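# Move black nylon turner from jar onto cutting board

## Task

On the desk are a cutting board and a jar holding five kitchen tools: a wooden spoon, a dark wooden spatula, a black nylon turner, a red nylon spoon and a steel serving spoon. Remove the black nylon turner and set it lying flat on the cutting board, with the midpoint of its length above the board and not touching the desk, the jar or any other tool. The other four tools must still be in the jar at the end, and the jar must be standing upright. None of the tools, the jar or the board may reach the floor, or the task fails. Release the turner and pull the robot away afterward. The robot must not topple or be left tilted, or the task fails. Anything held in place only by the robot at the end does not count as achieved.

## Robot and tools

ROBOT. A Rainbow Robotics RB-Y1. Its base has two drive wheels and two rear casters, is 0.66 m long and 0.58 m wide, and its front edge sits 0.10 m ahead of the drive axle. It cannot move sideways. Above it is a leg that folds at ankle, knee and hip, then a torso, a head and two arms, each ending in a two-pad gripper. A bent leg can poke out past the front of the base. A loose object may occasionally be nudged by an outside push.

FRAMES. Base frame: origin on the floor halfway between the drive wheels, x ahead, y to the left, z up. The reported chest (a spine point 0.08 m under the shoulders; its x is the chest's facing, its z runs up the spine), left_hand and right_hand are all in this frame. A hand point is the midpoint between its pads; the fingers extend along the hand's -z and close along its x. Printed hand positions can be off, more so with the arm stretched out. The odometry frame is the base frame as it was at scene start. base_odometry only counts wheel rotation, so slipping looks like travel; heading runs -3.142 to 3.142, left positive.

execute_actions. "actions" is a list with one action, or empty to just get state and images. An action may hold "base", "joints", both, plus optional "speeds" and "min_time_s".
- "base" holds exactly one key, both relative to where the base is now: translate_m, a straight drive in metres, forward positive, -3 to 3; or rotate_rad, an on-the-spot turn in radians, counter-clockwise from above positive, -3.2 to 3.2.
- "joints" is one dictionary for the whole robot (both arms, torso, head), keyed by joint name, each value an absolute target; radians, except the grippers in metres of pad opening. Ranges: torso_squat_rad 0 to 1.2 (0 tall, more lowers a level chest); torso_shift_rad -0.3 to 0.6 (+ hips forward); torso_pitch_rad -0.2 to 1.4 (+ bows forward); torso_yaw_rad -1.5 to 1.5 (+ left). Left arm: shoulder_pitch -2.356 to 2.356 (0 hanging, negative swings forward/up/inward); shoulder_roll 0 to 3.141 (+ lifts outward left); shoulder_yaw -2.094 to 2.094 (+ turns a bent forearm left); elbow -2.617 to 0.01 (0 straight, negative bends forward); forearm_roll -3.141 to 3.141; wrist_pitch -1.57 to 1.919 (negative tips hand forward); hand_roll -2.705 to 2.705; gripper_m 0 to 0.1. Right arm: the same, except right_shoulder_roll_rad is -3.141 to 0 (negative lifts outward right); its yaw and rolls share the left arm's signs (positive yaw left, rolls counter-clockwise from above on a hanging arm). head_pan_rad -0.523 to 0.523 (relative to chest, + left); head_tilt_rad -0.35 to 1.57 (+ down). Done tolerance is ±0.02 rad, grippers ±0.004 m.
- Torso combined limits: squat+shift <= 1.52; squat-shift+pitch <= 1.57; shift+0.5 pitch-0.4 squat <= 0.7; shift+0.3 pitch-0.5 squat <= 0.39. Breaking one leaves the commanded torso joints partway, "off_target".
- "speeds" caps base speed for that action: translate_m 0.05 to 0.4 m/s, rotate_rad 0.1 to 1.509 rad/s (maxima are defaults; turns accelerate at 0.5 rad/s²). A base move needing over 8.667 s at its top speed is refused. "min_time_s" (0.1 to 8) is a floor on each arm and head motion's duration. Top speeds: arm joints 1 rad/s (forearm_roll, wrist_pitch, hand_roll 1.5), head 1.5, squat and pitch 0.3, shift 0.15, yaw 0.6, grippers 0.1 m/s. One action lasts at most 15 s.
- "cameras": any of head_camera, left_wrist_camera, right_wrist_camera, or "all"; omitted or null means all, [] means none. The "pictures" line gives image order. Head images are 896x504, wrist images 644x364.
An unknown key or out-of-range number gets the call refused with no motion. A joint or base left out of an action may still be driving toward an earlier target without the status showing it.

wait: "seconds" 0 to 10; commands nothing and returns state and images.
zoom_image: "camera" plus "region" [x0, y0, x1, y1] in pixels from the top-left, at most 504x504, on that camera's latest full image.
finished_scene: "scene" number; ends the scene for good and reports success. Replying without any tool call ends everything.

RESULTS. base_status and joint_status describe how each motion ended. "done": reached (for the base, wheels turned the full amount, slip or not). "off_target": at rest short of target, maybe still pushing. "limit_stop_at_<name>": a built-in limit halted it. "limit_stop_at_own_body": a guard halted an arm or the torso just before it struck the robot's own torso, head, leg or base; move them apart. "contact_stop": torso or arm met firm resistance (or too much load). "stopped_with_arm": torso halted because an arm contact-stopped. "time_out": took over 1.5x expected time (torso 2.5x) plus 1 s, or 14 s. A contact_stop, time_out or stopped_with_arm on one joint halts its whole group (torso four; each arm's seven) and they hold where they stopped. Back off a stopped limb in its own action, arms before torso. Exception: if both hands hold one object and the torso contact-stops instantly with nothing in the way, resend every arm joint at its reported joint_positions value, then the torso command. "joint command not followed" with a "cause:" line means an arm's targets were held back (self-collision or arms too close); follow the cause's advice; the gripper part still runs. on_its_own lists uncommanded parts; "held at" is a held target, not the position. If one call reports a stop, later calls in the same reply are skipped.

GRASPING. Command an opening at least 0.005 m below the object's width; "off_target" then is normal.

AVOID. The base does not stop at furniture and may keep pushing; the leg hitting the desk can slide the robot back unseen. Never let the arms strike or press each other, grippers included (the arm check ignores grippers and palms). Joint torque at its limit (shoulders 65.1, elbow 33.4, wrist joints 23.2 N m, held weight included) freezes the robot 10 s. Motors heat under load: warning at 65 °C, braking fault at 80 °C; resend targets afterward. Too much weight far ahead of the wheels tips the robot over. Avoid drops, slams and hard shoves; keep everything off the floor.

Each tool is called after "Call:" in YAML: its name, and indented under it one key for each argument.

## Session

Call:
execute_actions:
  actions: []

Scene clock: 0.00 s.
base_odometry: x=+0.000 y=+0.000 heading=+0.000 (m, m, rad; odometry frame)
base_status: not commanded
joint_positions: torso_squat_rad=+0.350 torso_shift_rad=+0.001 torso_pitch_rad=+0.001 torso_yaw_rad=-0.001 left_shoulder_pitch_rad=-0.013 left_shoulder_roll_rad=+0.011 left_shoulder_yaw_rad=+0.027 left_elbow_rad=-0.158 left_forearm_roll_rad=-0.007 left_wrist_pitch_rad=+0.027 left_hand_roll_rad=+0.037 left_gripper_m=+0.100 right_shoulder_pitch_rad=+0.046 right_shoulder_roll_rad=-0.020 right_shoulder_yaw_rad=+0.013 right_elbow_rad=-0.098 right_forearm_roll_rad=-0.033 right_wrist_pitch_rad=-0.042 right_hand_roll_rad=+0.003 right_gripper_m=+0.100 head_pan_rad=+0.000 head_tilt_rad=+0.401
joint_status: not commanded
chest: x=-0.2273 y=-0.0005 z=+1.2475 quat_wxyz=(+1.000, +0.000, +0.000, +0.000) (m; base frame)
left_hand: x=-0.1474 y=+0.2294 z=+0.5663 quat_wxyz=(+0.997, +0.005, -0.071, +0.025) (m; base frame)
right_hand: x=-0.2036 y=-0.2357 z=+0.5637 quat_wxyz=(+0.999, -0.010, -0.048, -0.016) (m; base frame)
pictures: head_camera, left_wrist_camera, right_wrist_camera
Images, in order (width x height): head_camera 896x504, left_wrist_camera 644x364, right_wrist_camera 644x364.

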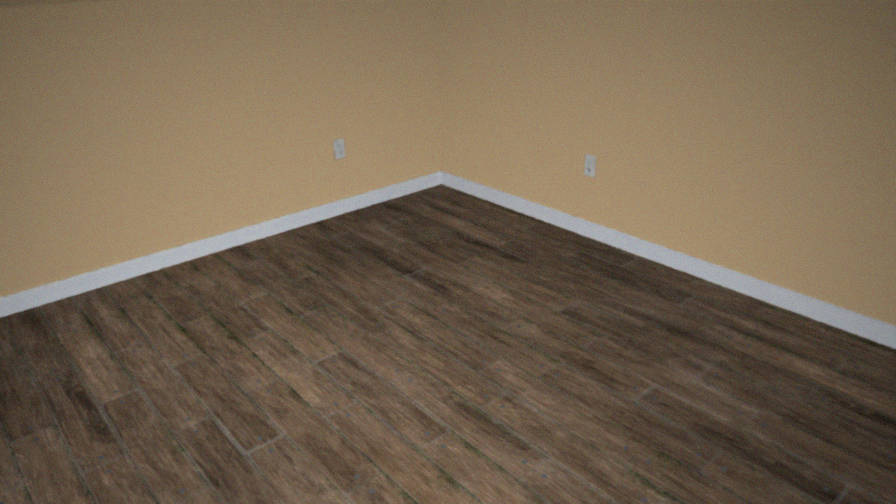

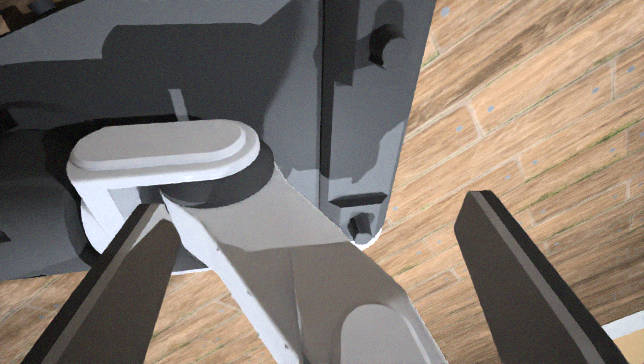

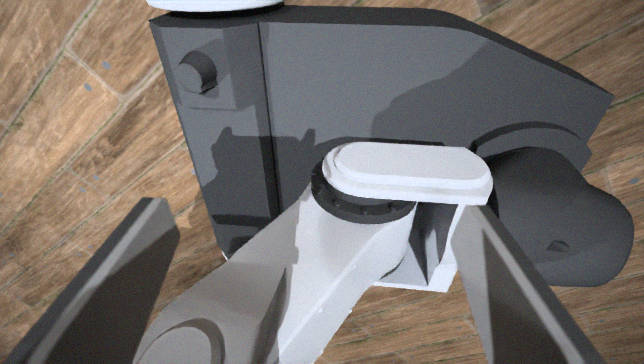

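Call:
execute_actions:
  actions:
    - {"base":{"rotate_rad":1.5},"joints":{"head_pan_rad":0.5}}
  cameras: ["head_camera"]

Scene clock: 7.40 s.
base_odometry: x=+0.000 y=+0.000 heading=+1.499 (m, m, rad; odometry frame)
base_status: done
joint_positions: torso_squat_rad=+0.350 torso_shift_rad=+0.001 torso_pitch_rad=+0.001 torso_yaw_rad=-0.001 left_shoulder_pitch_rad=-0.013 left_shoulder_roll_rad=+0.011 left_shoulder_yaw_rad=+0.027 left_elbow_rad=-0.158 left_forearm_roll_rad=-0.007 left_wrist_pitch_rad=+0.027 left_hand_roll_rad=+0.037 left_gripper_m=+0.100 right_shoulder_pitch_rad=+0.046 right_shoulder_roll_rad=-0.020 right_shoulder_yaw_rad=+0.013 right_elbow_rad=-0.098 right_forearm_roll_rad=-0.033 right_wrist_pitch_rad=-0.042 right_hand_roll_rad=+0.003 right_gripper_m=+0.100 head_pan_rad=+0.500 head_tilt_rad=+0.401
joint_status: all done
chest: x=-0.2273 y=-0.0005 z=+1.2475 quat_wxyz=(+1.000, +0.000, +0.000, +0.000) (m; base frame)
left_hand: x=-0.1474 y=+0.2294 z=+0.5663 quat_wxyz=(+0.997, +0.005, -0.071, +0.025) (m; base frame)
right_hand: x=-0.2036 y=-0.2357 z=+0.5637 quat_wxyz=(+0.999, -0.010, -0.048, -0.016) (m; base frame)
pictures: head_camera
Images, in order (width x height): head_camera 896x504.

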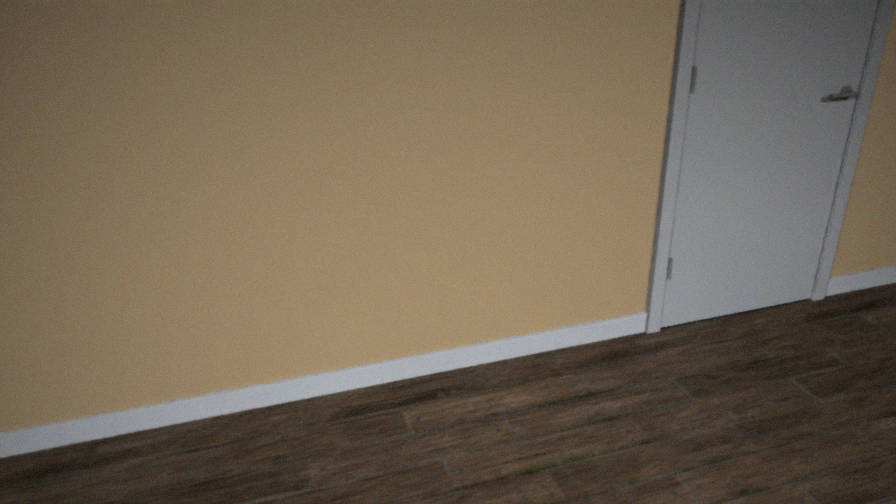

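Call:
execute_actions:
  actions:
    - {"base":{"rotate_rad":1.3}}
  cameras: ["head_camera"]

Scene clock: 12.40 s.
base_odometry: x=+0.000 y=+0.000 heading=+2.799 (m, m, rad; odometry frame)
base_status: done
joint_positions: torso_squat_rad=+0.350 torso_shift_rad=+0.001 torso_pitch_rad=+0.001 torso_yaw_rad=-0.001 left_shoulder_pitch_rad=-0.013 left_shoulder_roll_rad=+0.011 left_shoulder_yaw_rad=+0.027 left_elbow_rad=-0.158 left_forearm_roll_rad=-0.007 left_wrist_pitch_rad=+0.027 left_hand_roll_rad=+0.037 left_gripper_m=+0.100 right_shoulder_pitch_rad=+0.046 right_shoulder_roll_rad=-0.020 right_shoulder_yaw_rad=+0.013 right_elbow_rad=-0.098 right_forearm_roll_rad=-0.033 right_wrist_pitch_rad=-0.042 right_hand_roll_rad=+0.003 right_gripper_m=+0.100 head_pan_rad=+0.500 head_tilt_rad=+0.401
joint_status: not commanded
chest: x=-0.2273 y=-0.0005 z=+1.2475 quat_wxyz=(+1.000, +0.000, +0.000, +0.000) (m; base frame)
left_hand: x=-0.1474 y=+0.2294 z=+0.5663 quat_wxyz=(+0.997, +0.005, -0.071, +0.025) (m; base frame)
right_hand: x=-0.2036 y=-0.2357 z=+0.5637 quat_wxyz=(+0.999, -0.010, -0.048, -0.016) (m; base frame)
pictures: head_camera
Images, in order (width x height): head_camera 896x504.

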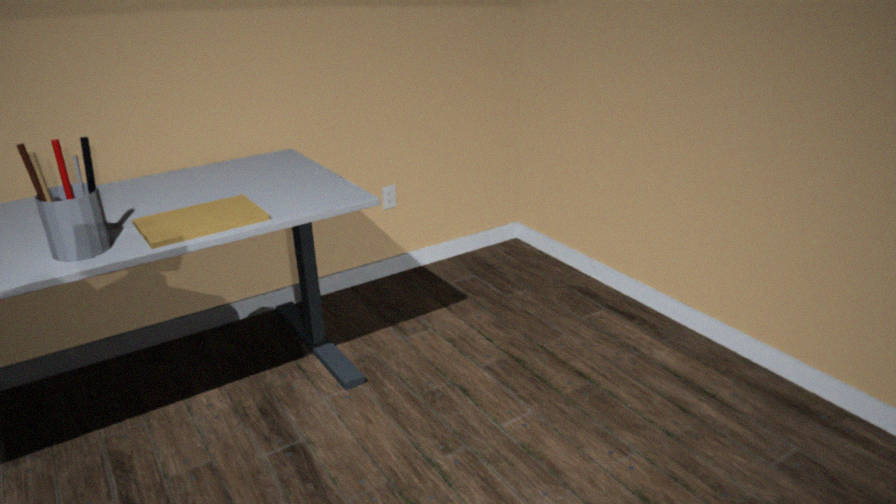

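Call:
execute_actions:
  actions:
    - {"base":{"rotate_rad":1.1},"joints":{"head_pan_rad":0}}
  cameras: ["head_camera"]

Scene clock: 18.67 s.
base_odometry: x=+0.000 y=+0.000 heading=-2.385 (m, m, rad; odometry frame)
base_status: done
joint_positions: torso_squat_rad=+0.350 torso_shift_rad=+0.001 torso_pitch_rad=+0.001 torso_yaw_rad=-0.001 left_shoulder_pitch_rad=-0.013 left_shoulder_roll_rad=+0.011 left_shoulder_yaw_rad=+0.027 left_elbow_rad=-0.158 left_forearm_roll_rad=-0.007 left_wrist_pitch_rad=+0.027 left_hand_roll_rad=+0.037 left_gripper_m=+0.100 right_shoulder_pitch_rad=+0.046 right_shoulder_roll_rad=-0.020 right_shoulder_yaw_rad=+0.013 right_elbow_rad=-0.098 right_forearm_roll_rad=-0.033 right_wrist_pitch_rad=-0.042 right_hand_roll_rad=+0.003 right_gripper_m=+0.100 head_pan_rad=+0.000 head_tilt_rad=+0.401
joint_status: all done
chest: x=-0.2273 y=-0.0005 z=+1.2475 quat_wxyz=(+1.000, +0.000, +0.000, +0.000) (m; base frame)
left_hand: x=-0.1474 y=+0.2294 z=+0.5663 quat_wxyz=(+0.997, +0.005, -0.071, +0.025) (m; base frame)
right_hand: x=-0.2036 y=-0.2357 z=+0.5637 quat_wxyz=(+0.999, -0.010, -0.048, -0.016) (m; base frame)
pictures: head_camera
Images, in order (width x height): head_camera 896x504.

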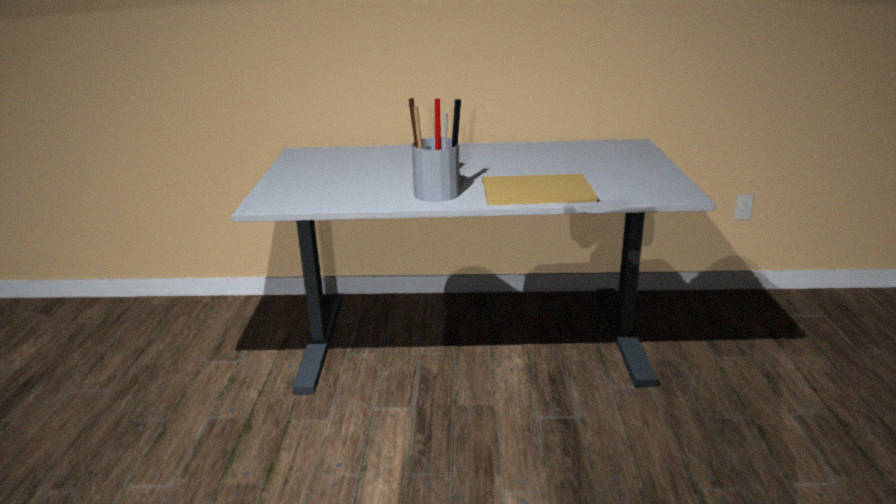

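Call:
execute_actions:
  actions:
    - {"base":{"translate_m":1.55},"joints":{"head_tilt_rad":0.6,"torso_squat_rad":0.1,"right_shoulder_pitch_rad":0.3,"right_shoulder_roll_rad":-0.2,"right_elbow_rad":-2.0,"right_wrist_pitch_rad":0.1}}

Scene clock: 34.50 s.
base_odometry: x=-1.126 y=-1.066 heading=-2.384 (m, m, rad; odometry frame)
base_status: done
joint_positions: torso_squat_rad=+0.100 torso_shift_rad=+0.001 torso_pitch_rad=+0.001 torso_yaw_rad=-0.001 left_shoulder_pitch_rad=-0.013 left_shoulder_roll_rad=+0.011 left_shoulder_yaw_rad=+0.027 left_elbow_rad=-0.158 left_forearm_roll_rad=-0.007 left_wrist_pitch_rad=+0.027 left_hand_roll_rad=+0.037 left_gripper_m=+0.100 right_shoulder_pitch_rad=+0.300 right_shoulder_roll_rad=-0.200 right_shoulder_yaw_rad=+0.013 right_elbow_rad=-2.000 right_forearm_roll_rad=-0.033 right_wrist_pitch_rad=+0.100 right_hand_roll_rad=+0.003 right_gripper_m=+0.100 head_pan_rad=+0.000 head_tilt_rad=+0.600
joint_status: all done
chest: x=-0.2272 y=-0.0006 z=+1.2864 quat_wxyz=(+1.000, +0.000, +0.001, +0.000) (m; base frame)
left_hand: x=-0.1473 y=+0.2293 z=+0.6052 quat_wxyz=(+0.997, +0.005, -0.071, +0.025) (m; base frame)
right_hand: x=+0.2095 y=-0.2865 z=+1.1115 quat_wxyz=(+0.692, -0.070, -0.716, +0.052) (m; base frame)
pictures: head_camera, left_wrist_camera, right_wrist_camera
Images, in order (width x height): head_camera 896x504, left_wrist_camera 644x364, right_wrist_camera 644x364.

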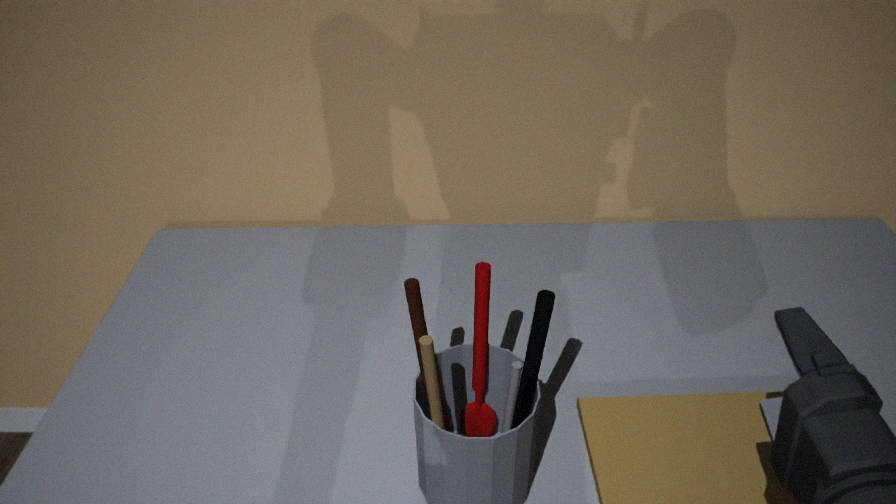

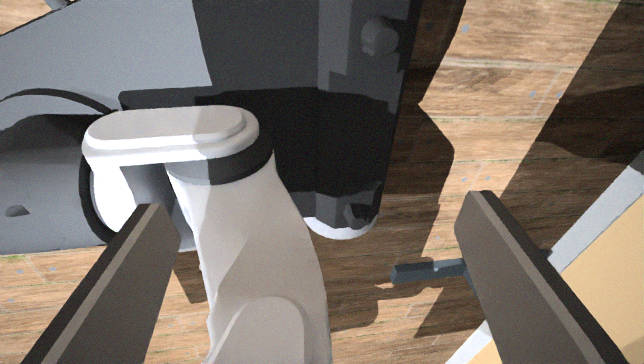

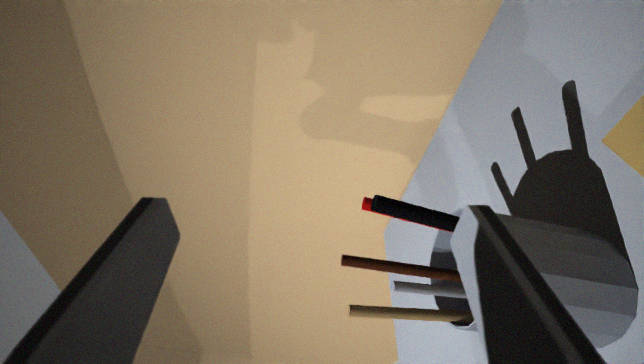

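Call:
execute_actions:
  actions:
    - {"joints":{"head_tilt_rad":0.95}}
  cameras: ["head_camera"]

Call:
zoom_image:
  camera: "head_camera"
  region: [340,0,640,250]

Scene clock: 39.67 s.
base_odometry: x=-1.126 y=-1.066 heading=-2.384 (m, m, rad; odometry frame)
base_status: not commanded
joint_positions: torso_squat_rad=+0.100 torso_shift_rad=+0.001 torso_pitch_rad=+0.001 torso_yaw_rad=-0.001 left_shoulder_pitch_rad=-0.013 left_shoulder_roll_rad=+0.011 left_shoulder_yaw_rad=+0.027 left_elbow_rad=-0.158 left_forearm_roll_rad=-0.007 left_wrist_pitch_rad=+0.027 left_hand_roll_rad=+0.037 left_gripper_m=+0.100 right_shoulder_pitch_rad=+0.300 right_shoulder_roll_rad=-0.200 right_shoulder_yaw_rad=+0.013 right_elbow_rad=-2.000 right_forearm_roll_rad=-0.033 right_wrist_pitch_rad=+0.100 right_hand_roll_rad=+0.003 right_gripper_m=+0.100 head_pan_rad=+0.000 head_tilt_rad=+0.950
joint_status: all done
chest: x=-0.2272 y=-0.0006 z=+1.2864 quat_wxyz=(+1.000, +0.000, +0.001, +0.000) (m; base frame)
left_hand: x=-0.1473 y=+0.2293 z=+0.6052 quat_wxyz=(+0.997, +0.005, -0.071, +0.025) (m; base frame)
right_hand: x=+0.2095 y=-0.2865 z=+1.1115 quat_wxyz=(+0.692, -0.070, -0.716, +0.052) (m; base frame)
pictures: head_camera
Images, in order (width x height): head_camera 896x504.

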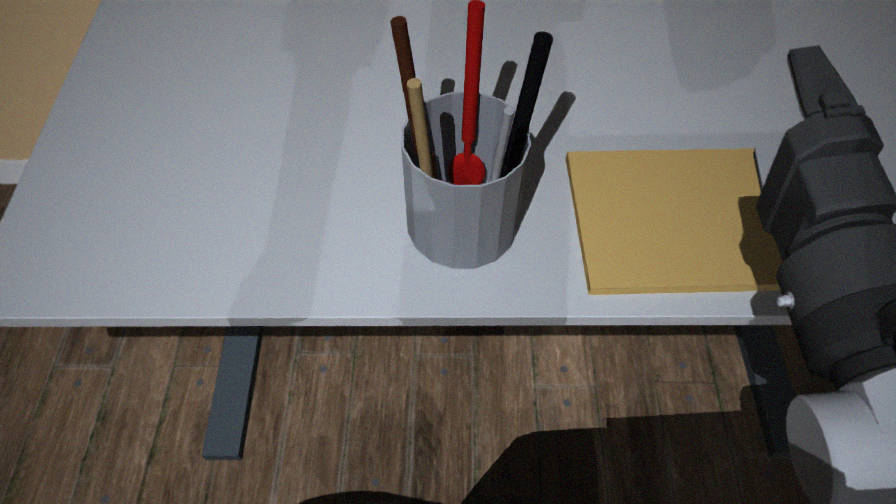

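Region (340, 0, 640, 250) of head_camera's 896x504 image, scaled by 1.680, with more detail than that image has.

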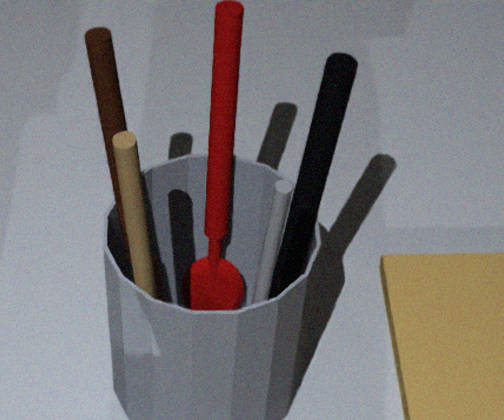

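Call:
execute_actions:
  actions:
    - {"joints":{"head_tilt_rad":0.5,"head_pan_rad":-0.2,"torso_squat_rad":0.78,"torso_yaw_rad":0.15,"left_shoulder_roll_rad":0.3,"right_shoulder_pitch_rad":0,"right_shoulder_roll_rad":-1.1,"right_shoulder_yaw_rad":0,"right_elbow_rad":-1.571,"right_forearm_roll_rad":0.471,"right_wrist_pitch_rad":-1.12,"right_hand_roll_rad":0,"right_gripper_m":0.07}}
  cameras: []

Call:
execute_actions:
  actions:
    - {"base":{"translate_m":0.14}}
  cameras: ["head_camera","right_wrist_camera"]

Scene clock: 78.67 s.
base_odometry: x=-1.126 y=-1.066 heading=-2.384 (m, m, rad; odometry frame)
base_status: not commanded
joint_positions: torso_squat_rad=+0.780 torso_shift_rad=+0.001 torso_pitch_rad=+0.001 torso_yaw_rad=+0.150 left_shoulder_pitch_rad=-0.013 left_shoulder_roll_rad=+0.300 left_shoulder_yaw_rad=+0.027 left_elbow_rad=-0.158 left_forearm_roll_rad=-0.007 left_wrist_pitch_rad=+0.027 left_hand_roll_rad=+0.037 left_gripper_m=+0.100 right_shoulder_pitch_rad=+0.000 right_shoulder_roll_rad=-1.100 right_shoulder_yaw_rad=+0.000 right_elbow_rad=-1.571 right_forearm_roll_rad=+0.471 right_wrist_pitch_rad=-1.120 right_hand_roll_rad=+0.000 right_gripper_m=+0.070 head_pan_rad=-0.200 head_tilt_rad=+0.500
joint_status: all done
chest: x=-0.2275 y=-0.0005 z=+1.0875 quat_wxyz=(+0.997, +0.000, +0.000, +0.075) (m; base frame)
left_hand: x=-0.2148 y=+0.4539 z=+0.4412 quat_wxyz=(+0.982, +0.154, -0.064, +0.090) (m; base frame)
right_hand: x=+0.1982 y=-0.2253 z=+1.0278 quat_wxyz=(+0.106, -0.106, -0.699, +0.699) (m; base frame)
pictures: none
No camera images: the call's "cameras" was empty. Leave "cameras" out to get every camera's image.

Scene clock: 80.20 s.
base_odometry: x=-1.228 y=-1.162 heading=-2.382 (m, m, rad; odometry frame)
base_status: done
joint_positions: torso_squat_rad=+0.780 torso_shift_rad=+0.001 torso_pitch_rad=+0.001 torso_yaw_rad=+0.150 left_shoulder_pitch_rad=-0.013 left_shoulder_roll_rad=+0.300 left_shoulder_yaw_rad=+0.027 left_elbow_rad=-0.158 left_forearm_roll_rad=-0.007 left_wrist_pitch_rad=+0.027 left_hand_roll_rad=+0.037 left_gripper_m=+0.100 right_shoulder_pitch_rad=+0.000 right_shoulder_roll_rad=-1.100 right_shoulder_yaw_rad=+0.000 right_elbow_rad=-1.571 right_forearm_roll_rad=+0.471 right_wrist_pitch_rad=-1.120 right_hand_roll_rad=+0.000 right_gripper_m=+0.070 head_pan_rad=-0.200 head_tilt_rad=+0.500
joint_status: not commanded
chest: x=-0.2273 y=-0.0005 z=+1.0876 quat_wxyz=(+0.997, +0.000, +0.001, +0.075) (m; base frame)
left_hand: x=-0.2148 y=+0.4539 z=+0.4412 quat_wxyz=(+0.982, +0.154, -0.064, +0.090) (m; base frame)
right_hand: x=+0.1984 y=-0.2253 z=+1.0277 quat_wxyz=(+0.106, -0.105, -0.699, +0.699) (m; base frame)
pictures: head_camera, right_wrist_camera
Images, in order (width x height): head_camera 896x504, right_wrist_camera 644x364.

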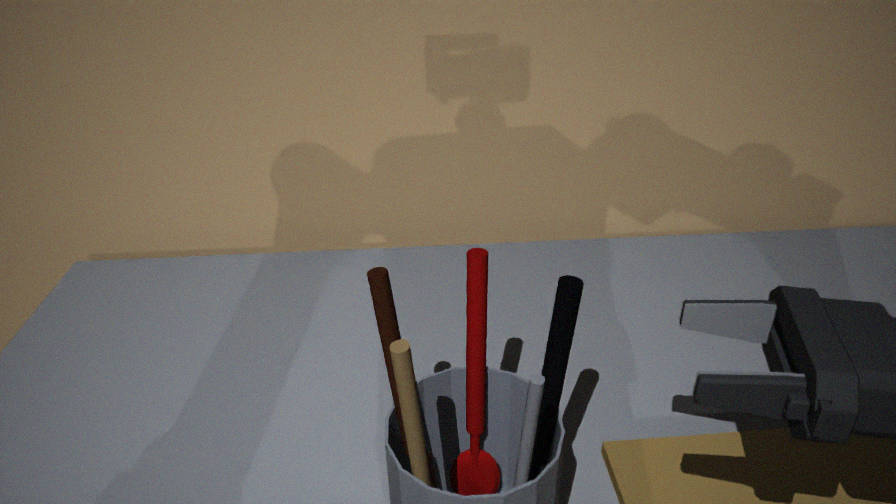

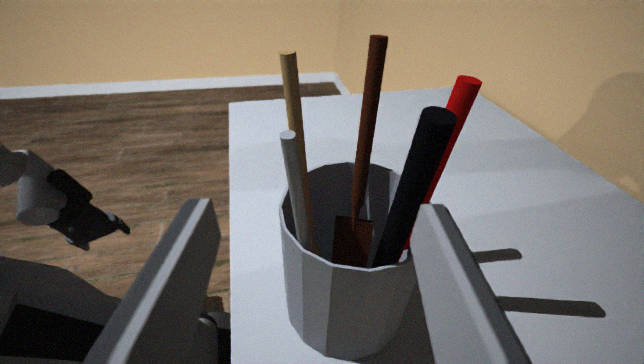

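Call:
execute_actions:
  actions:
    - {"joints":{"torso_yaw_rad":0.3,"head_pan_rad":-0.35,"head_tilt_rad":0.65}}
  cameras: ["head_camera","right_wrist_camera"]

Scene clock: 84.50 s.
base_odometry: x=-1.227 y=-1.162 heading=-2.382 (m, m, rad; odometry frame)
base_status: not commanded
joint_positions: torso_squat_rad=+0.780 torso_shift_rad=+0.001 torso_pitch_rad=+0.001 torso_yaw_rad=+0.300 left_shoulder_pitch_rad=-0.013 left_shoulder_roll_rad=+0.300 left_shoulder_yaw_rad=+0.027 left_elbow_rad=-0.158 left_forearm_roll_rad=-0.007 left_wrist_pitch_rad=+0.027 left_hand_roll_rad=+0.037 left_gripper_m=+0.100 right_shoulder_pitch_rad=+0.000 right_shoulder_roll_rad=-1.100 right_shoulder_yaw_rad=+0.000 right_elbow_rad=-1.571 right_forearm_roll_rad=+0.471 right_wrist_pitch_rad=-1.120 right_hand_roll_rad=+0.000 right_gripper_m=+0.070 head_pan_rad=-0.350 head_tilt_rad=+0.650
joint_status: all done
chest: x=-0.2273 y=-0.0005 z=+1.0876 quat_wxyz=(+0.989, +0.000, +0.000, +0.149) (m; base frame)
left_hand: x=-0.2829 y=+0.4507 z=+0.4412 quat_wxyz=(+0.972, +0.159, -0.052, +0.164) (m; base frame)
right_hand: x=+0.2273 y=-0.1591 z=+1.0277 quat_wxyz=(+0.054, -0.053, -0.705, +0.705) (m; base frame)
pictures: head_camera, right_wrist_camera
Images, in order (width x height): head_camera 896x504, right_wrist_camera 644x364.

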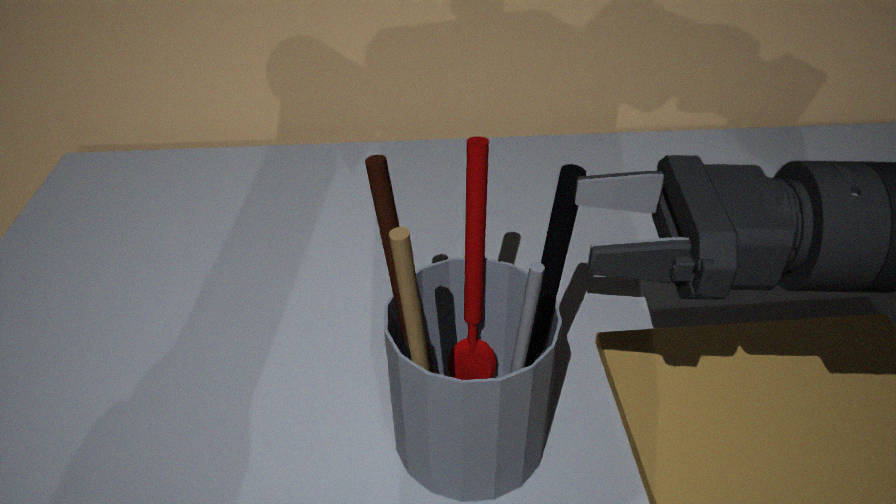

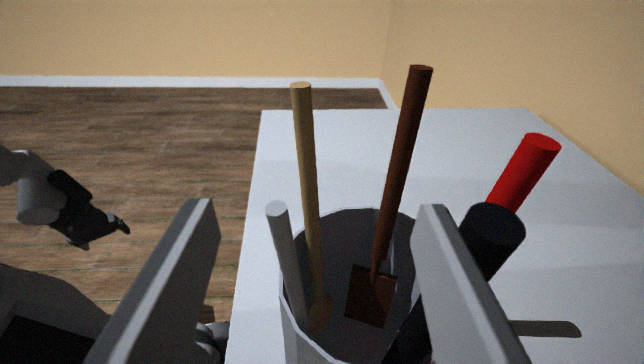

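Call:
execute_actions:
  actions:
    - {"joints":{"torso_yaw_rad":0.24,"torso_squat_rad":0.83}}
  cameras: []

Call:
execute_actions:
  actions:
    - {"base":{"translate_m":0.045}}
  cameras: []

Call:
execute_actions:
  actions:
    - {"joints":{"torso_yaw_rad":0.33}}
  cameras: ["head_camera","right_wrist_camera"]

Scene clock: 90.77 s.
base_odometry: x=-1.227 y=-1.162 heading=-2.382 (m, m, rad; odometry frame)
base_status: not commanded
joint_positions: torso_squat_rad=+0.830 torso_shift_rad=+0.001 torso_pitch_rad=+0.001 torso_yaw_rad=+0.240 left_shoulder_pitch_rad=-0.013 left_shoulder_roll_rad=+0.300 left_shoulder_yaw_rad=+0.027 left_elbow_rad=-0.158 left_forearm_roll_rad=-0.007 left_wrist_pitch_rad=+0.027 left_hand_roll_rad=+0.037 left_gripper_m=+0.100 right_shoulder_pitch_rad=+0.000 right_shoulder_roll_rad=-1.100 right_shoulder_yaw_rad=+0.000 right_elbow_rad=-1.571 right_forearm_roll_rad=+0.471 right_wrist_pitch_rad=-1.120 right_hand_roll_rad=+0.000 right_gripper_m=+0.070 head_pan_rad=-0.350 head_tilt_rad=+0.650
joint_status: all done
chest: x=-0.2275 y=-0.0004 z=+1.0623 quat_wxyz=(+0.993, +0.000, +0.000, +0.120) (m; base frame)
left_hand: x=-0.2557 y=+0.4532 z=+0.4160 quat_wxyz=(+0.977, +0.157, -0.057, +0.135) (m; base frame)
right_hand: x=+0.2167 y=-0.1861 z=+1.0026 quat_wxyz=(+0.075, -0.074, -0.703, +0.703) (m; base frame)
pictures: none
No camera images: the call's "cameras" was empty. Leave "cameras" out to get every camera's image.

Scene clock: 91.93 s.
base_odometry: x=-1.260 y=-1.193 heading=-2.381 (m, m, rad; odometry frame)
base_status: done
joint_positions: torso_squat_rad=+0.830 torso_shift_rad=+0.001 torso_pitch_rad=+0.001 torso_yaw_rad=+0.240 left_shoulder_pitch_rad=-0.013 left_shoulder_roll_rad=+0.300 left_shoulder_yaw_rad=+0.027 left_elbow_rad=-0.158 left_forearm_roll_rad=-0.007 left_wrist_pitch_rad=+0.027 left_hand_roll_rad=+0.037 left_gripper_m=+0.100 right_shoulder_pitch_rad=+0.000 right_shoulder_roll_rad=-1.100 right_shoulder_yaw_rad=+0.000 right_elbow_rad=-1.571 right_forearm_roll_rad=+0.471 right_wrist_pitch_rad=-1.120 right_hand_roll_rad=+0.000 right_gripper_m=+0.070 head_pan_rad=-0.350 head_tilt_rad=+0.650
joint_status: not commanded
chest: x=-0.2273 y=-0.0004 z=+1.0624 quat_wxyz=(+0.993, +0.000, +0.000, +0.120) (m; base frame)
left_hand: x=-0.2557 y=+0.4532 z=+0.4160 quat_wxyz=(+0.977, +0.157, -0.057, +0.134) (m; base frame)
right_hand: x=+0.2169 y=-0.1861 z=+1.0025 quat_wxyz=(+0.075, -0.074, -0.703, +0.703) (m; base frame)
pictures: none
No camera images: the call's "cameras" was empty. Leave "cameras" out to get every camera's image.

Scene clock: 92.87 s.
base_odometry: x=-1.260 y=-1.193 heading=-2.381 (m, m, rad; odometry frame)
base_status: not commanded
joint_positions: torso_squat_rad=+0.830 torso_shift_rad=+0.001 torso_pitch_rad=+0.001 torso_yaw_rad=+0.330 left_shoulder_pitch_rad=-0.013 left_shoulder_roll_rad=+0.300 left_shoulder_yaw_rad=+0.027 left_elbow_rad=-0.158 left_forearm_roll_rad=-0.007 left_wrist_pitch_rad=+0.027 left_hand_roll_rad=+0.037 left_gripper_m=+0.100 right_shoulder_pitch_rad=+0.000 right_shoulder_roll_rad=-1.100 right_shoulder_yaw_rad=+0.000 right_elbow_rad=-1.571 right_forearm_roll_rad=+0.471 right_wrist_pitch_rad=-1.120 right_hand_roll_rad=+0.000 right_gripper_m=+0.070 head_pan_rad=-0.350 head_tilt_rad=+0.650
joint_status: all done
chest: x=-0.2273 y=-0.0004 z=+1.0624 quat_wxyz=(+0.986, +0.000, +0.000, +0.164) (m; base frame)
left_hand: x=-0.2965 y=+0.4489 z=+0.4160 quat_wxyz=(+0.970, +0.160, -0.049, +0.178) (m; base frame)
right_hand: x=+0.2318 y=-0.1453 z=+1.0025 quat_wxyz=(+0.043, -0.042, -0.706, +0.706) (m; base frame)
pictures: head_camera, right_wrist_camera
Images, in order (width x height): head_camera 896x504, right_wrist_camera 644x364.

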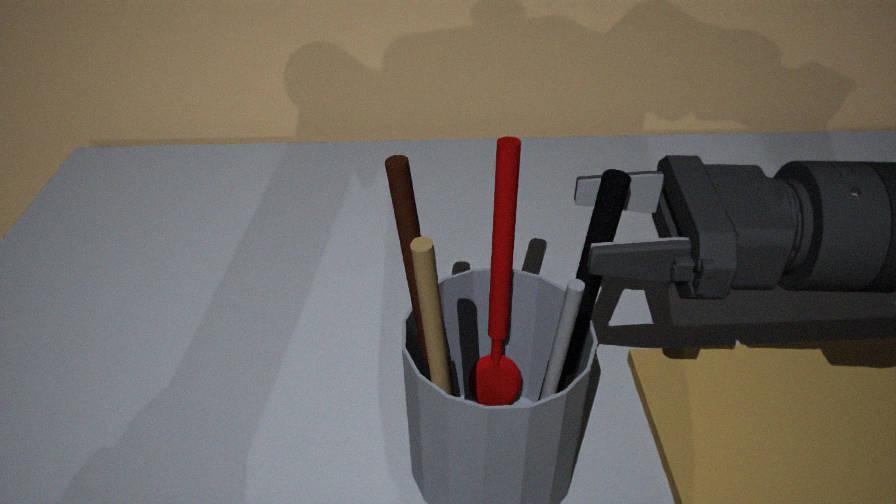

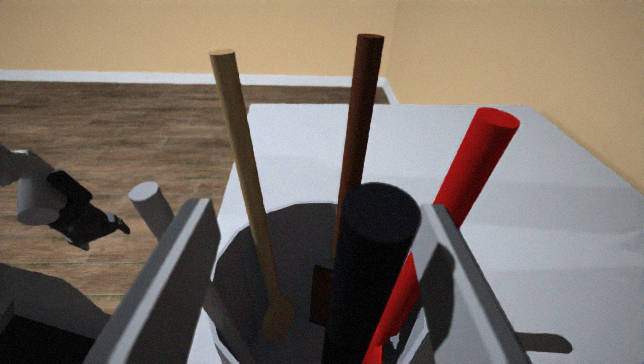

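Call:
execute_actions:
  actions:
    - {"joints":{"right_gripper_m":0.012,"right_hand_roll_rad":-0.1}}
  cameras: []

Call:
execute_actions:
  actions:
    - {"joints":{"torso_squat_rad":0.6,"torso_yaw_rad":0.36,"head_tilt_rad":0.8}}
  cameras: ["head_camera","right_wrist_camera"]

Scene clock: 99.23 s.
base_odometry: x=-1.260 y=-1.193 heading=-2.381 (m, m, rad; odometry frame)
base_status: not commanded
joint_positions: torso_squat_rad=+0.830 torso_shift_rad=+0.001 torso_pitch_rad=+0.001 torso_yaw_rad=+0.330 left_shoulder_pitch_rad=-0.013 left_shoulder_roll_rad=+0.300 left_shoulder_yaw_rad=+0.027 left_elbow_rad=-0.158 left_forearm_roll_rad=-0.007 left_wrist_pitch_rad=+0.027 left_hand_roll_rad=+0.037 left_gripper_m=+0.100 right_shoulder_pitch_rad=+0.000 right_shoulder_roll_rad=-1.100 right_shoulder_yaw_rad=+0.000 right_elbow_rad=-1.571 right_forearm_roll_rad=+0.471 right_wrist_pitch_rad=-1.120 right_hand_roll_rad=-0.100 right_gripper_m=+0.019 head_pan_rad=-0.350 head_tilt_rad=+0.650
joint_status: right_gripper_m off_target (ended at +0.019, target +0.012); the others done
chest: x=-0.2273 y=-0.0004 z=+1.0624 quat_wxyz=(+0.986, +0.000, +0.000, +0.164) (m; base frame)
left_hand: x=-0.2965 y=+0.4489 z=+0.4160 quat_wxyz=(+0.970, +0.160, -0.049, +0.178) (m; base frame)
right_hand: x=+0.2318 y=-0.1453 z=+1.0025 quat_wxyz=(+0.078, -0.007, -0.707, +0.703) (m; base frame)
pictures: none
No camera images: the call's "cameras" was empty. Leave "cameras" out to get every camera's image.

Scene clock: 100.80 s.
base_odometry: x=-1.260 y=-1.193 heading=-2.381 (m, m, rad; odometry frame)
base_status: not commanded
joint_positions: torso_squat_rad=+0.600 torso_shift_rad=+0.001 torso_pitch_rad=+0.001 torso_yaw_rad=+0.360 left_shoulder_pitch_rad=-0.013 left_shoulder_roll_rad=+0.300 left_shoulder_yaw_rad=+0.027 left_elbow_rad=-0.158 left_forearm_roll_rad=-0.007 left_wrist_pitch_rad=+0.027 left_hand_roll_rad=+0.037 left_gripper_m=+0.100 right_shoulder_pitch_rad=+0.000 right_shoulder_roll_rad=-1.100 right_shoulder_yaw_rad=+0.000 right_elbow_rad=-1.571 right_forearm_roll_rad=+0.471 right_wrist_pitch_rad=-1.120 right_hand_roll_rad=-0.100 right_gripper_m=+0.019 head_pan_rad=-0.350 head_tilt_rad=+0.800
joint_status: all done
chest: x=-0.2272 y=-0.0005 z=+1.1677 quat_wxyz=(+0.984, +0.000, +0.001, +0.179) (m; base frame)
left_hand: x=-0.3098 y=+0.4466 z=+0.5214 quat_wxyz=(+0.967, +0.160, -0.047, +0.193) (m; base frame)
right_hand: x=+0.2361 y=-0.1317 z=+1.1077 quat_wxyz=(+0.068, +0.004, -0.707, +0.704) (m; base frame)
pictures: head_camera, right_wrist_camera
Images, in order (width x height): head_camera 896x504, right_wrist_camera 644x364.

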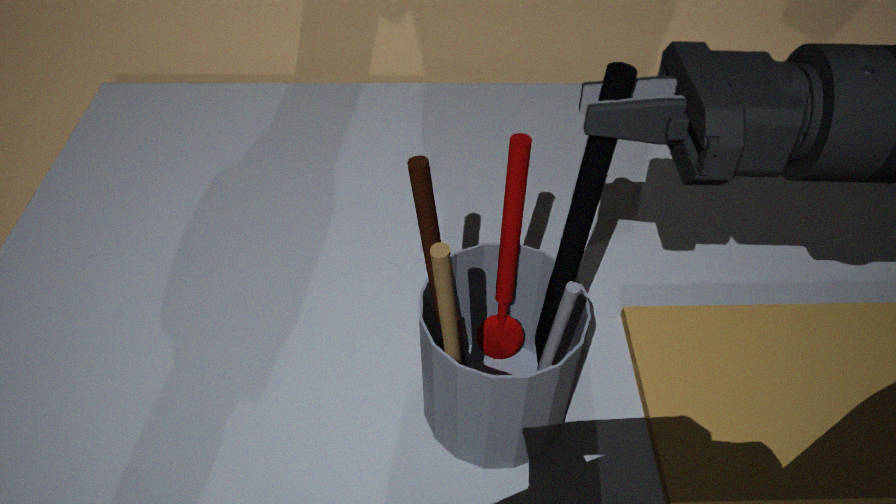

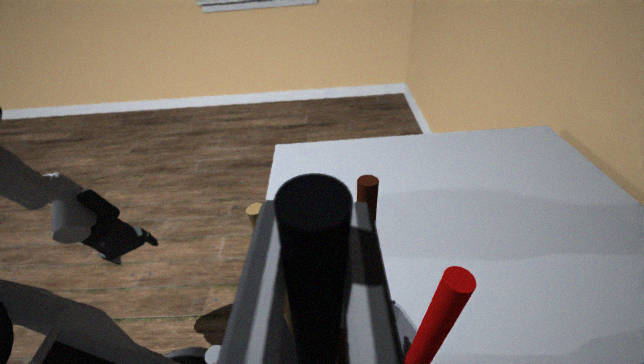

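Call:
execute_actions:
  actions:
    - {"joints":{"torso_squat_rad":0.4,"head_tilt_rad":0.9}}
  cameras: ["head_camera"]

Call:
zoom_image:
  camera: "head_camera"
  region: [380,100,680,400]

Scene clock: 105.17 s.
base_odometry: x=-1.260 y=-1.193 heading=-2.381 (m, m, rad; odometry frame)
base_status: not commanded
joint_positions: torso_squat_rad=+0.400 torso_shift_rad=+0.001 torso_pitch_rad=+0.001 torso_yaw_rad=+0.360 left_shoulder_pitch_rad=-0.013 left_shoulder_roll_rad=+0.300 left_shoulder_yaw_rad=+0.027 left_elbow_rad=-0.158 left_forearm_roll_rad=-0.007 left_wrist_pitch_rad=+0.027 left_hand_roll_rad=+0.037 left_gripper_m=+0.100 right_shoulder_pitch_rad=+0.000 right_shoulder_roll_rad=-1.100 right_shoulder_yaw_rad=+0.000 right_elbow_rad=-1.571 right_forearm_roll_rad=+0.471 right_wrist_pitch_rad=-1.120 right_hand_roll_rad=-0.100 right_gripper_m=+0.019 head_pan_rad=-0.350 head_tilt_rad=+0.900
joint_status: all done
chest: x=-0.2271 y=-0.0006 z=+1.2347 quat_wxyz=(+0.984, +0.000, +0.001, +0.179) (m; base frame)
left_hand: x=-0.3097 y=+0.4465 z=+0.5884 quat_wxyz=(+0.967, +0.160, -0.047, +0.193) (m; base frame)
right_hand: x=+0.2361 y=-0.1317 z=+1.1747 quat_wxyz=(+0.068, +0.004, -0.707, +0.704) (m; base frame)
pictures: head_camera
Images, in order (width x height): head_camera 896x504.

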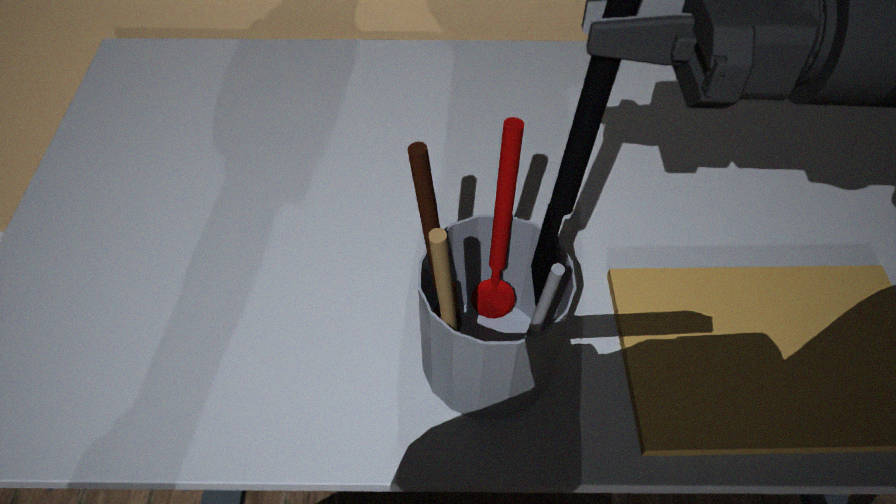

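Region (380, 100, 680, 400) of head_camera's 896x504 image, scaled by 1.680, with more detail than that image has.

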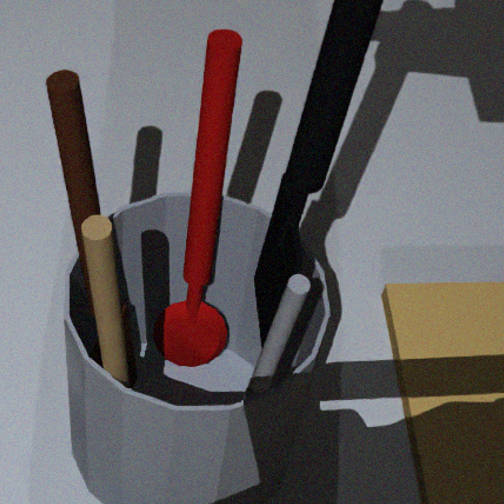

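Call:
execute_actions:
  actions:
    - {"joints":{"torso_squat_rad":0.0,"head_tilt_rad":0.85}}
  cameras: ["head_camera"]

Scene clock: 109.90 s.
base_odometry: x=-1.260 y=-1.193 heading=-2.381 (m, m, rad; odometry frame)
base_status: not commanded
joint_positions: torso_squat_rad=+0.000 torso_shift_rad=+0.001 torso_pitch_rad=+0.001 torso_yaw_rad=+0.360 left_shoulder_pitch_rad=-0.013 left_shoulder_roll_rad=+0.300 left_shoulder_yaw_rad=+0.027 left_elbow_rad=-0.158 left_forearm_roll_rad=-0.007 left_wrist_pitch_rad=+0.027 left_hand_roll_rad=+0.037 left_gripper_m=+0.100 right_shoulder_pitch_rad=+0.000 right_shoulder_roll_rad=-1.100 right_shoulder_yaw_rad=+0.000 right_elbow_rad=-1.571 right_forearm_roll_rad=+0.471 right_wrist_pitch_rad=-1.120 right_hand_roll_rad=-0.100 right_gripper_m=+0.019 head_pan_rad=-0.350 head_tilt_rad=+0.850
joint_status: all done
chest: x=-0.2271 y=-0.0006 z=+1.2899 quat_wxyz=(+0.984, +0.000, +0.001, +0.179) (m; base frame)
left_hand: x=-0.3097 y=+0.4465 z=+0.6436 quat_wxyz=(+0.967, +0.160, -0.047, +0.193) (m; base frame)
right_hand: x=+0.2361 y=-0.1317 z=+1.2300 quat_wxyz=(+0.068, +0.004, -0.707, +0.704) (m; base frame)
pictures: head_camera
Images, in order (width x height): head_camera 896x504.

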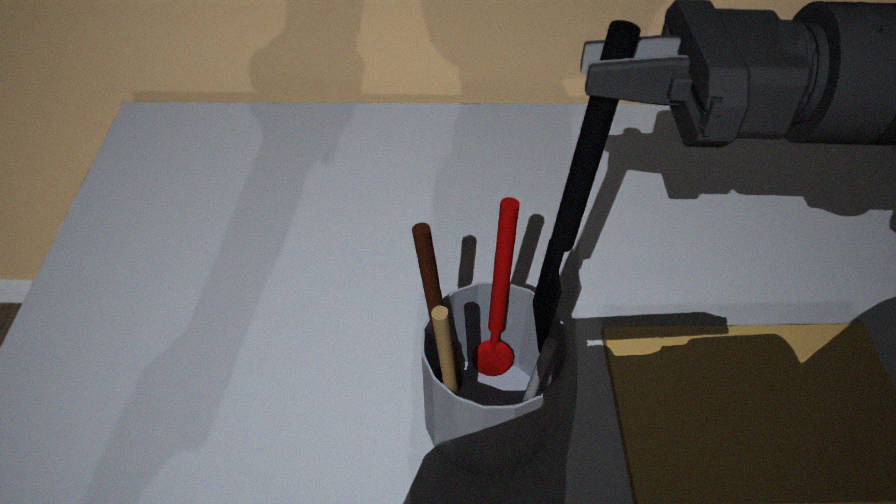

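Call:
execute_actions:
  actions:
    - {"joints":{"right_shoulder_roll_rad":-1.3,"right_forearm_roll_rad":0.271},"min_time_s":1.5}
  cameras: []

Call:
execute_actions:
  actions:
    - {"joints":{"torso_yaw_rad":0.15,"head_pan_rad":-0.4}}
  cameras: ["head_camera"]

Scene clock: 114.93 s.
base_odometry: x=-1.260 y=-1.193 heading=-2.381 (m, m, rad; odometry frame)
base_status: not commanded
joint_positions: torso_squat_rad=+0.000 torso_shift_rad=+0.001 torso_pitch_rad=+0.001 torso_yaw_rad=+0.360 left_shoulder_pitch_rad=-0.013 left_shoulder_roll_rad=+0.300 left_shoulder_yaw_rad=+0.027 left_elbow_rad=-0.158 left_forearm_roll_rad=-0.007 left_wrist_pitch_rad=+0.027 left_hand_roll_rad=+0.037 left_gripper_m=+0.100 right_shoulder_pitch_rad=+0.000 right_shoulder_roll_rad=-1.299 right_shoulder_yaw_rad=+0.000 right_elbow_rad=-1.571 right_forearm_roll_rad=+0.271 right_wrist_pitch_rad=-1.120 right_hand_roll_rad=-0.100 right_gripper_m=+0.019 head_pan_rad=-0.350 head_tilt_rad=+0.850
joint_status: all done
chest: x=-0.2271 y=-0.0006 z=+1.2899 quat_wxyz=(+0.984, +0.000, +0.001, +0.179) (m; base frame)
left_hand: x=-0.3097 y=+0.4465 z=+0.6436 quat_wxyz=(+0.967, +0.160, -0.047, +0.193) (m; base frame)
right_hand: x=+0.2440 y=-0.1525 z=+1.2870 quat_wxyz=(+0.068, +0.004, -0.707, +0.704) (m; base frame)
pictures: none
No camera images: the call's "cameras" was empty. Leave "cameras" out to get every camera's image.

Scene clock: 116.07 s.
base_odometry: x=-1.260 y=-1.193 heading=-2.381 (m, m, rad; odometry frame)
base_status: not commanded
joint_positions: torso_squat_rad=+0.000 torso_shift_rad=+0.001 torso_pitch_rad=+0.001 torso_yaw_rad=+0.150 left_shoulder_pitch_rad=-0.013 left_shoulder_roll_rad=+0.300 left_shoulder_yaw_rad=+0.027 left_elbow_rad=-0.158 left_forearm_roll_rad=-0.007 left_wrist_pitch_rad=+0.027 left_hand_roll_rad=+0.037 left_gripper_m=+0.100 right_shoulder_pitch_rad=+0.000 right_shoulder_roll_rad=-1.299 right_shoulder_yaw_rad=+0.000 right_elbow_rad=-1.571 right_forearm_roll_rad=+0.271 right_wrist_pitch_rad=-1.120 right_hand_roll_rad=-0.100 right_gripper_m=+0.019 head_pan_rad=-0.400 head_tilt_rad=+0.850
joint_status: all done
chest: x=-0.2271 y=-0.0006 z=+1.2899 quat_wxyz=(+0.997, +0.000, +0.001, +0.075) (m; base frame)
left_hand: x=-0.2147 y=+0.4538 z=+0.6435 quat_wxyz=(+0.982, +0.154, -0.064, +0.090) (m; base frame)
right_hand: x=+0.2020 y=-0.2474 z=+1.2870 quat_wxyz=(+0.141, -0.070, -0.704, +0.693) (m; base frame)
pictures: head_camera
Images, in order (width x height): head_camera 896x504.

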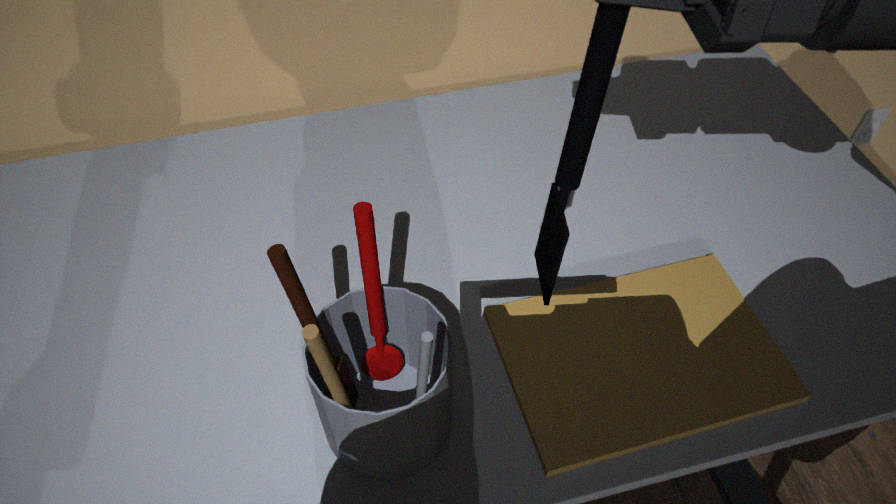

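Call:
execute_actions:
  actions:
    - {"joints":{"right_shoulder_roll_rad":-0.7,"right_forearm_roll_rad":2.62,"right_wrist_pitch_rad":-1.56,"right_hand_roll_rad":-0.5},"min_time_s":3}
  cameras: []

Call:
execute_actions:
  actions:
    - {"joints":{"torso_yaw_rad":0.55,"torso_squat_rad":0.4,"head_pan_rad":-0.52,"head_tilt_rad":0.8}}
  cameras: ["head_camera","right_wrist_camera"]

Scene clock: 133.57 s.
base_odometry: x=-1.260 y=-1.193 heading=-2.381 (m, m, rad; odometry frame)
base_status: not commanded
joint_positions: torso_squat_rad=+0.000 torso_shift_rad=+0.001 torso_pitch_rad=+0.001 torso_yaw_rad=+0.150 left_shoulder_pitch_rad=-0.013 left_shoulder_roll_rad=+0.300 left_shoulder_yaw_rad=+0.027 left_elbow_rad=-0.158 left_forearm_roll_rad=-0.007 left_wrist_pitch_rad=+0.027 left_hand_roll_rad=+0.037 left_gripper_m=+0.100 right_shoulder_pitch_rad=+0.000 right_shoulder_roll_rad=-0.700 right_shoulder_yaw_rad=+0.000 right_elbow_rad=-1.571 right_forearm_roll_rad=+2.620 right_wrist_pitch_rad=-1.560 right_hand_roll_rad=-0.500 right_gripper_m=+0.019 head_pan_rad=-0.400 head_tilt_rad=+0.850
joint_status: all done
chest: x=-0.2271 y=-0.0006 z=+1.2899 quat_wxyz=(+0.997, +0.000, +0.001, +0.075) (m; base frame)
left_hand: x=-0.2147 y=+0.4538 z=+0.6435 quat_wxyz=(+0.982, +0.154, -0.064, +0.090) (m; base frame)
right_hand: x=+0.1271 y=-0.4106 z=+0.9075 quat_wxyz=(+0.173, -0.033, +0.082, +0.981) (m; base frame)
pictures: none
No camera images: the call's "cameras" was empty. Leave "cameras" out to get every camera's image.

Scene clock: 135.70 s.
base_odometry: x=-1.260 y=-1.193 heading=-2.381 (m, m, rad; odometry frame)
base_status: not commanded
joint_positions: torso_squat_rad=+0.400 torso_shift_rad=+0.001 torso_pitch_rad=+0.001 torso_yaw_rad=+0.550 left_shoulder_pitch_rad=-0.013 left_shoulder_roll_rad=+0.300 left_shoulder_yaw_rad=+0.027 left_elbow_rad=-0.158 left_forearm_roll_rad=-0.007 left_wrist_pitch_rad=+0.027 left_hand_roll_rad=+0.037 left_gripper_m=+0.100 right_shoulder_pitch_rad=+0.000 right_shoulder_roll_rad=-0.700 right_shoulder_yaw_rad=+0.000 right_elbow_rad=-1.571 right_forearm_roll_rad=+2.620 right_wrist_pitch_rad=-1.560 right_hand_roll_rad=-0.500 right_gripper_m=+0.019 head_pan_rad=-0.520 head_tilt_rad=+0.800
joint_status: all done
chest: x=-0.2273 y=-0.0006 z=+1.2347 quat_wxyz=(+0.962, +0.000, +0.000, +0.272) (m; base frame)
left_hand: x=-0.3926 y=+0.4230 z=+0.5884 quat_wxyz=(+0.944, +0.164, -0.032, +0.284) (m; base frame)
right_hand: x=+0.2588 y=-0.2400 z=+0.8524 quat_wxyz=(-0.026, -0.049, +0.074, +0.996) (m; base frame)
pictures: head_camera, right_wrist_camera
Images, in order (width x height): head_camera 896x504, right_wrist_camera 644x364.

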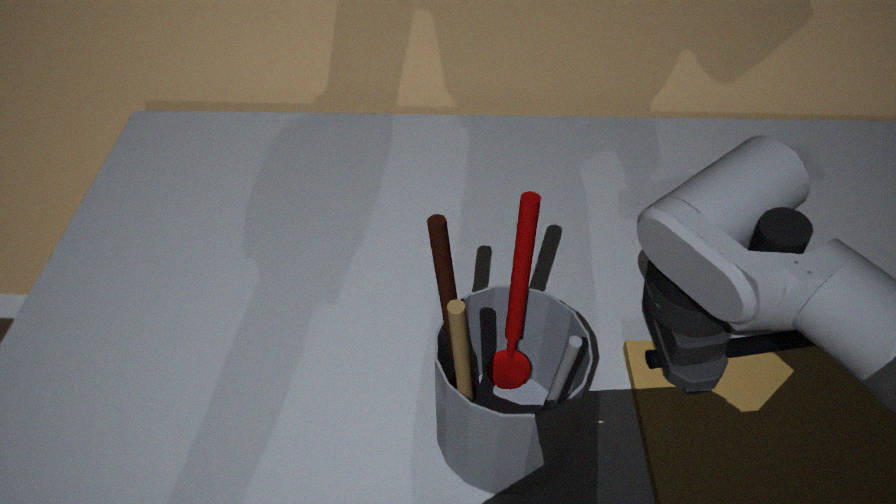

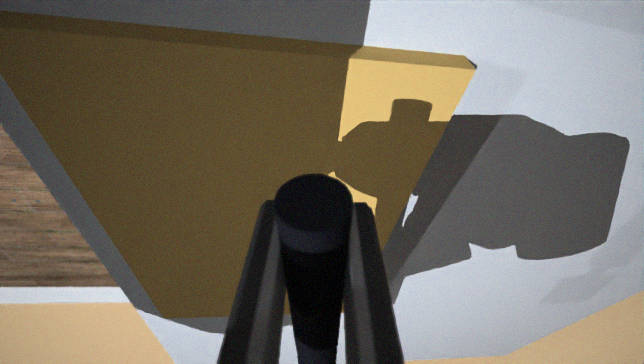

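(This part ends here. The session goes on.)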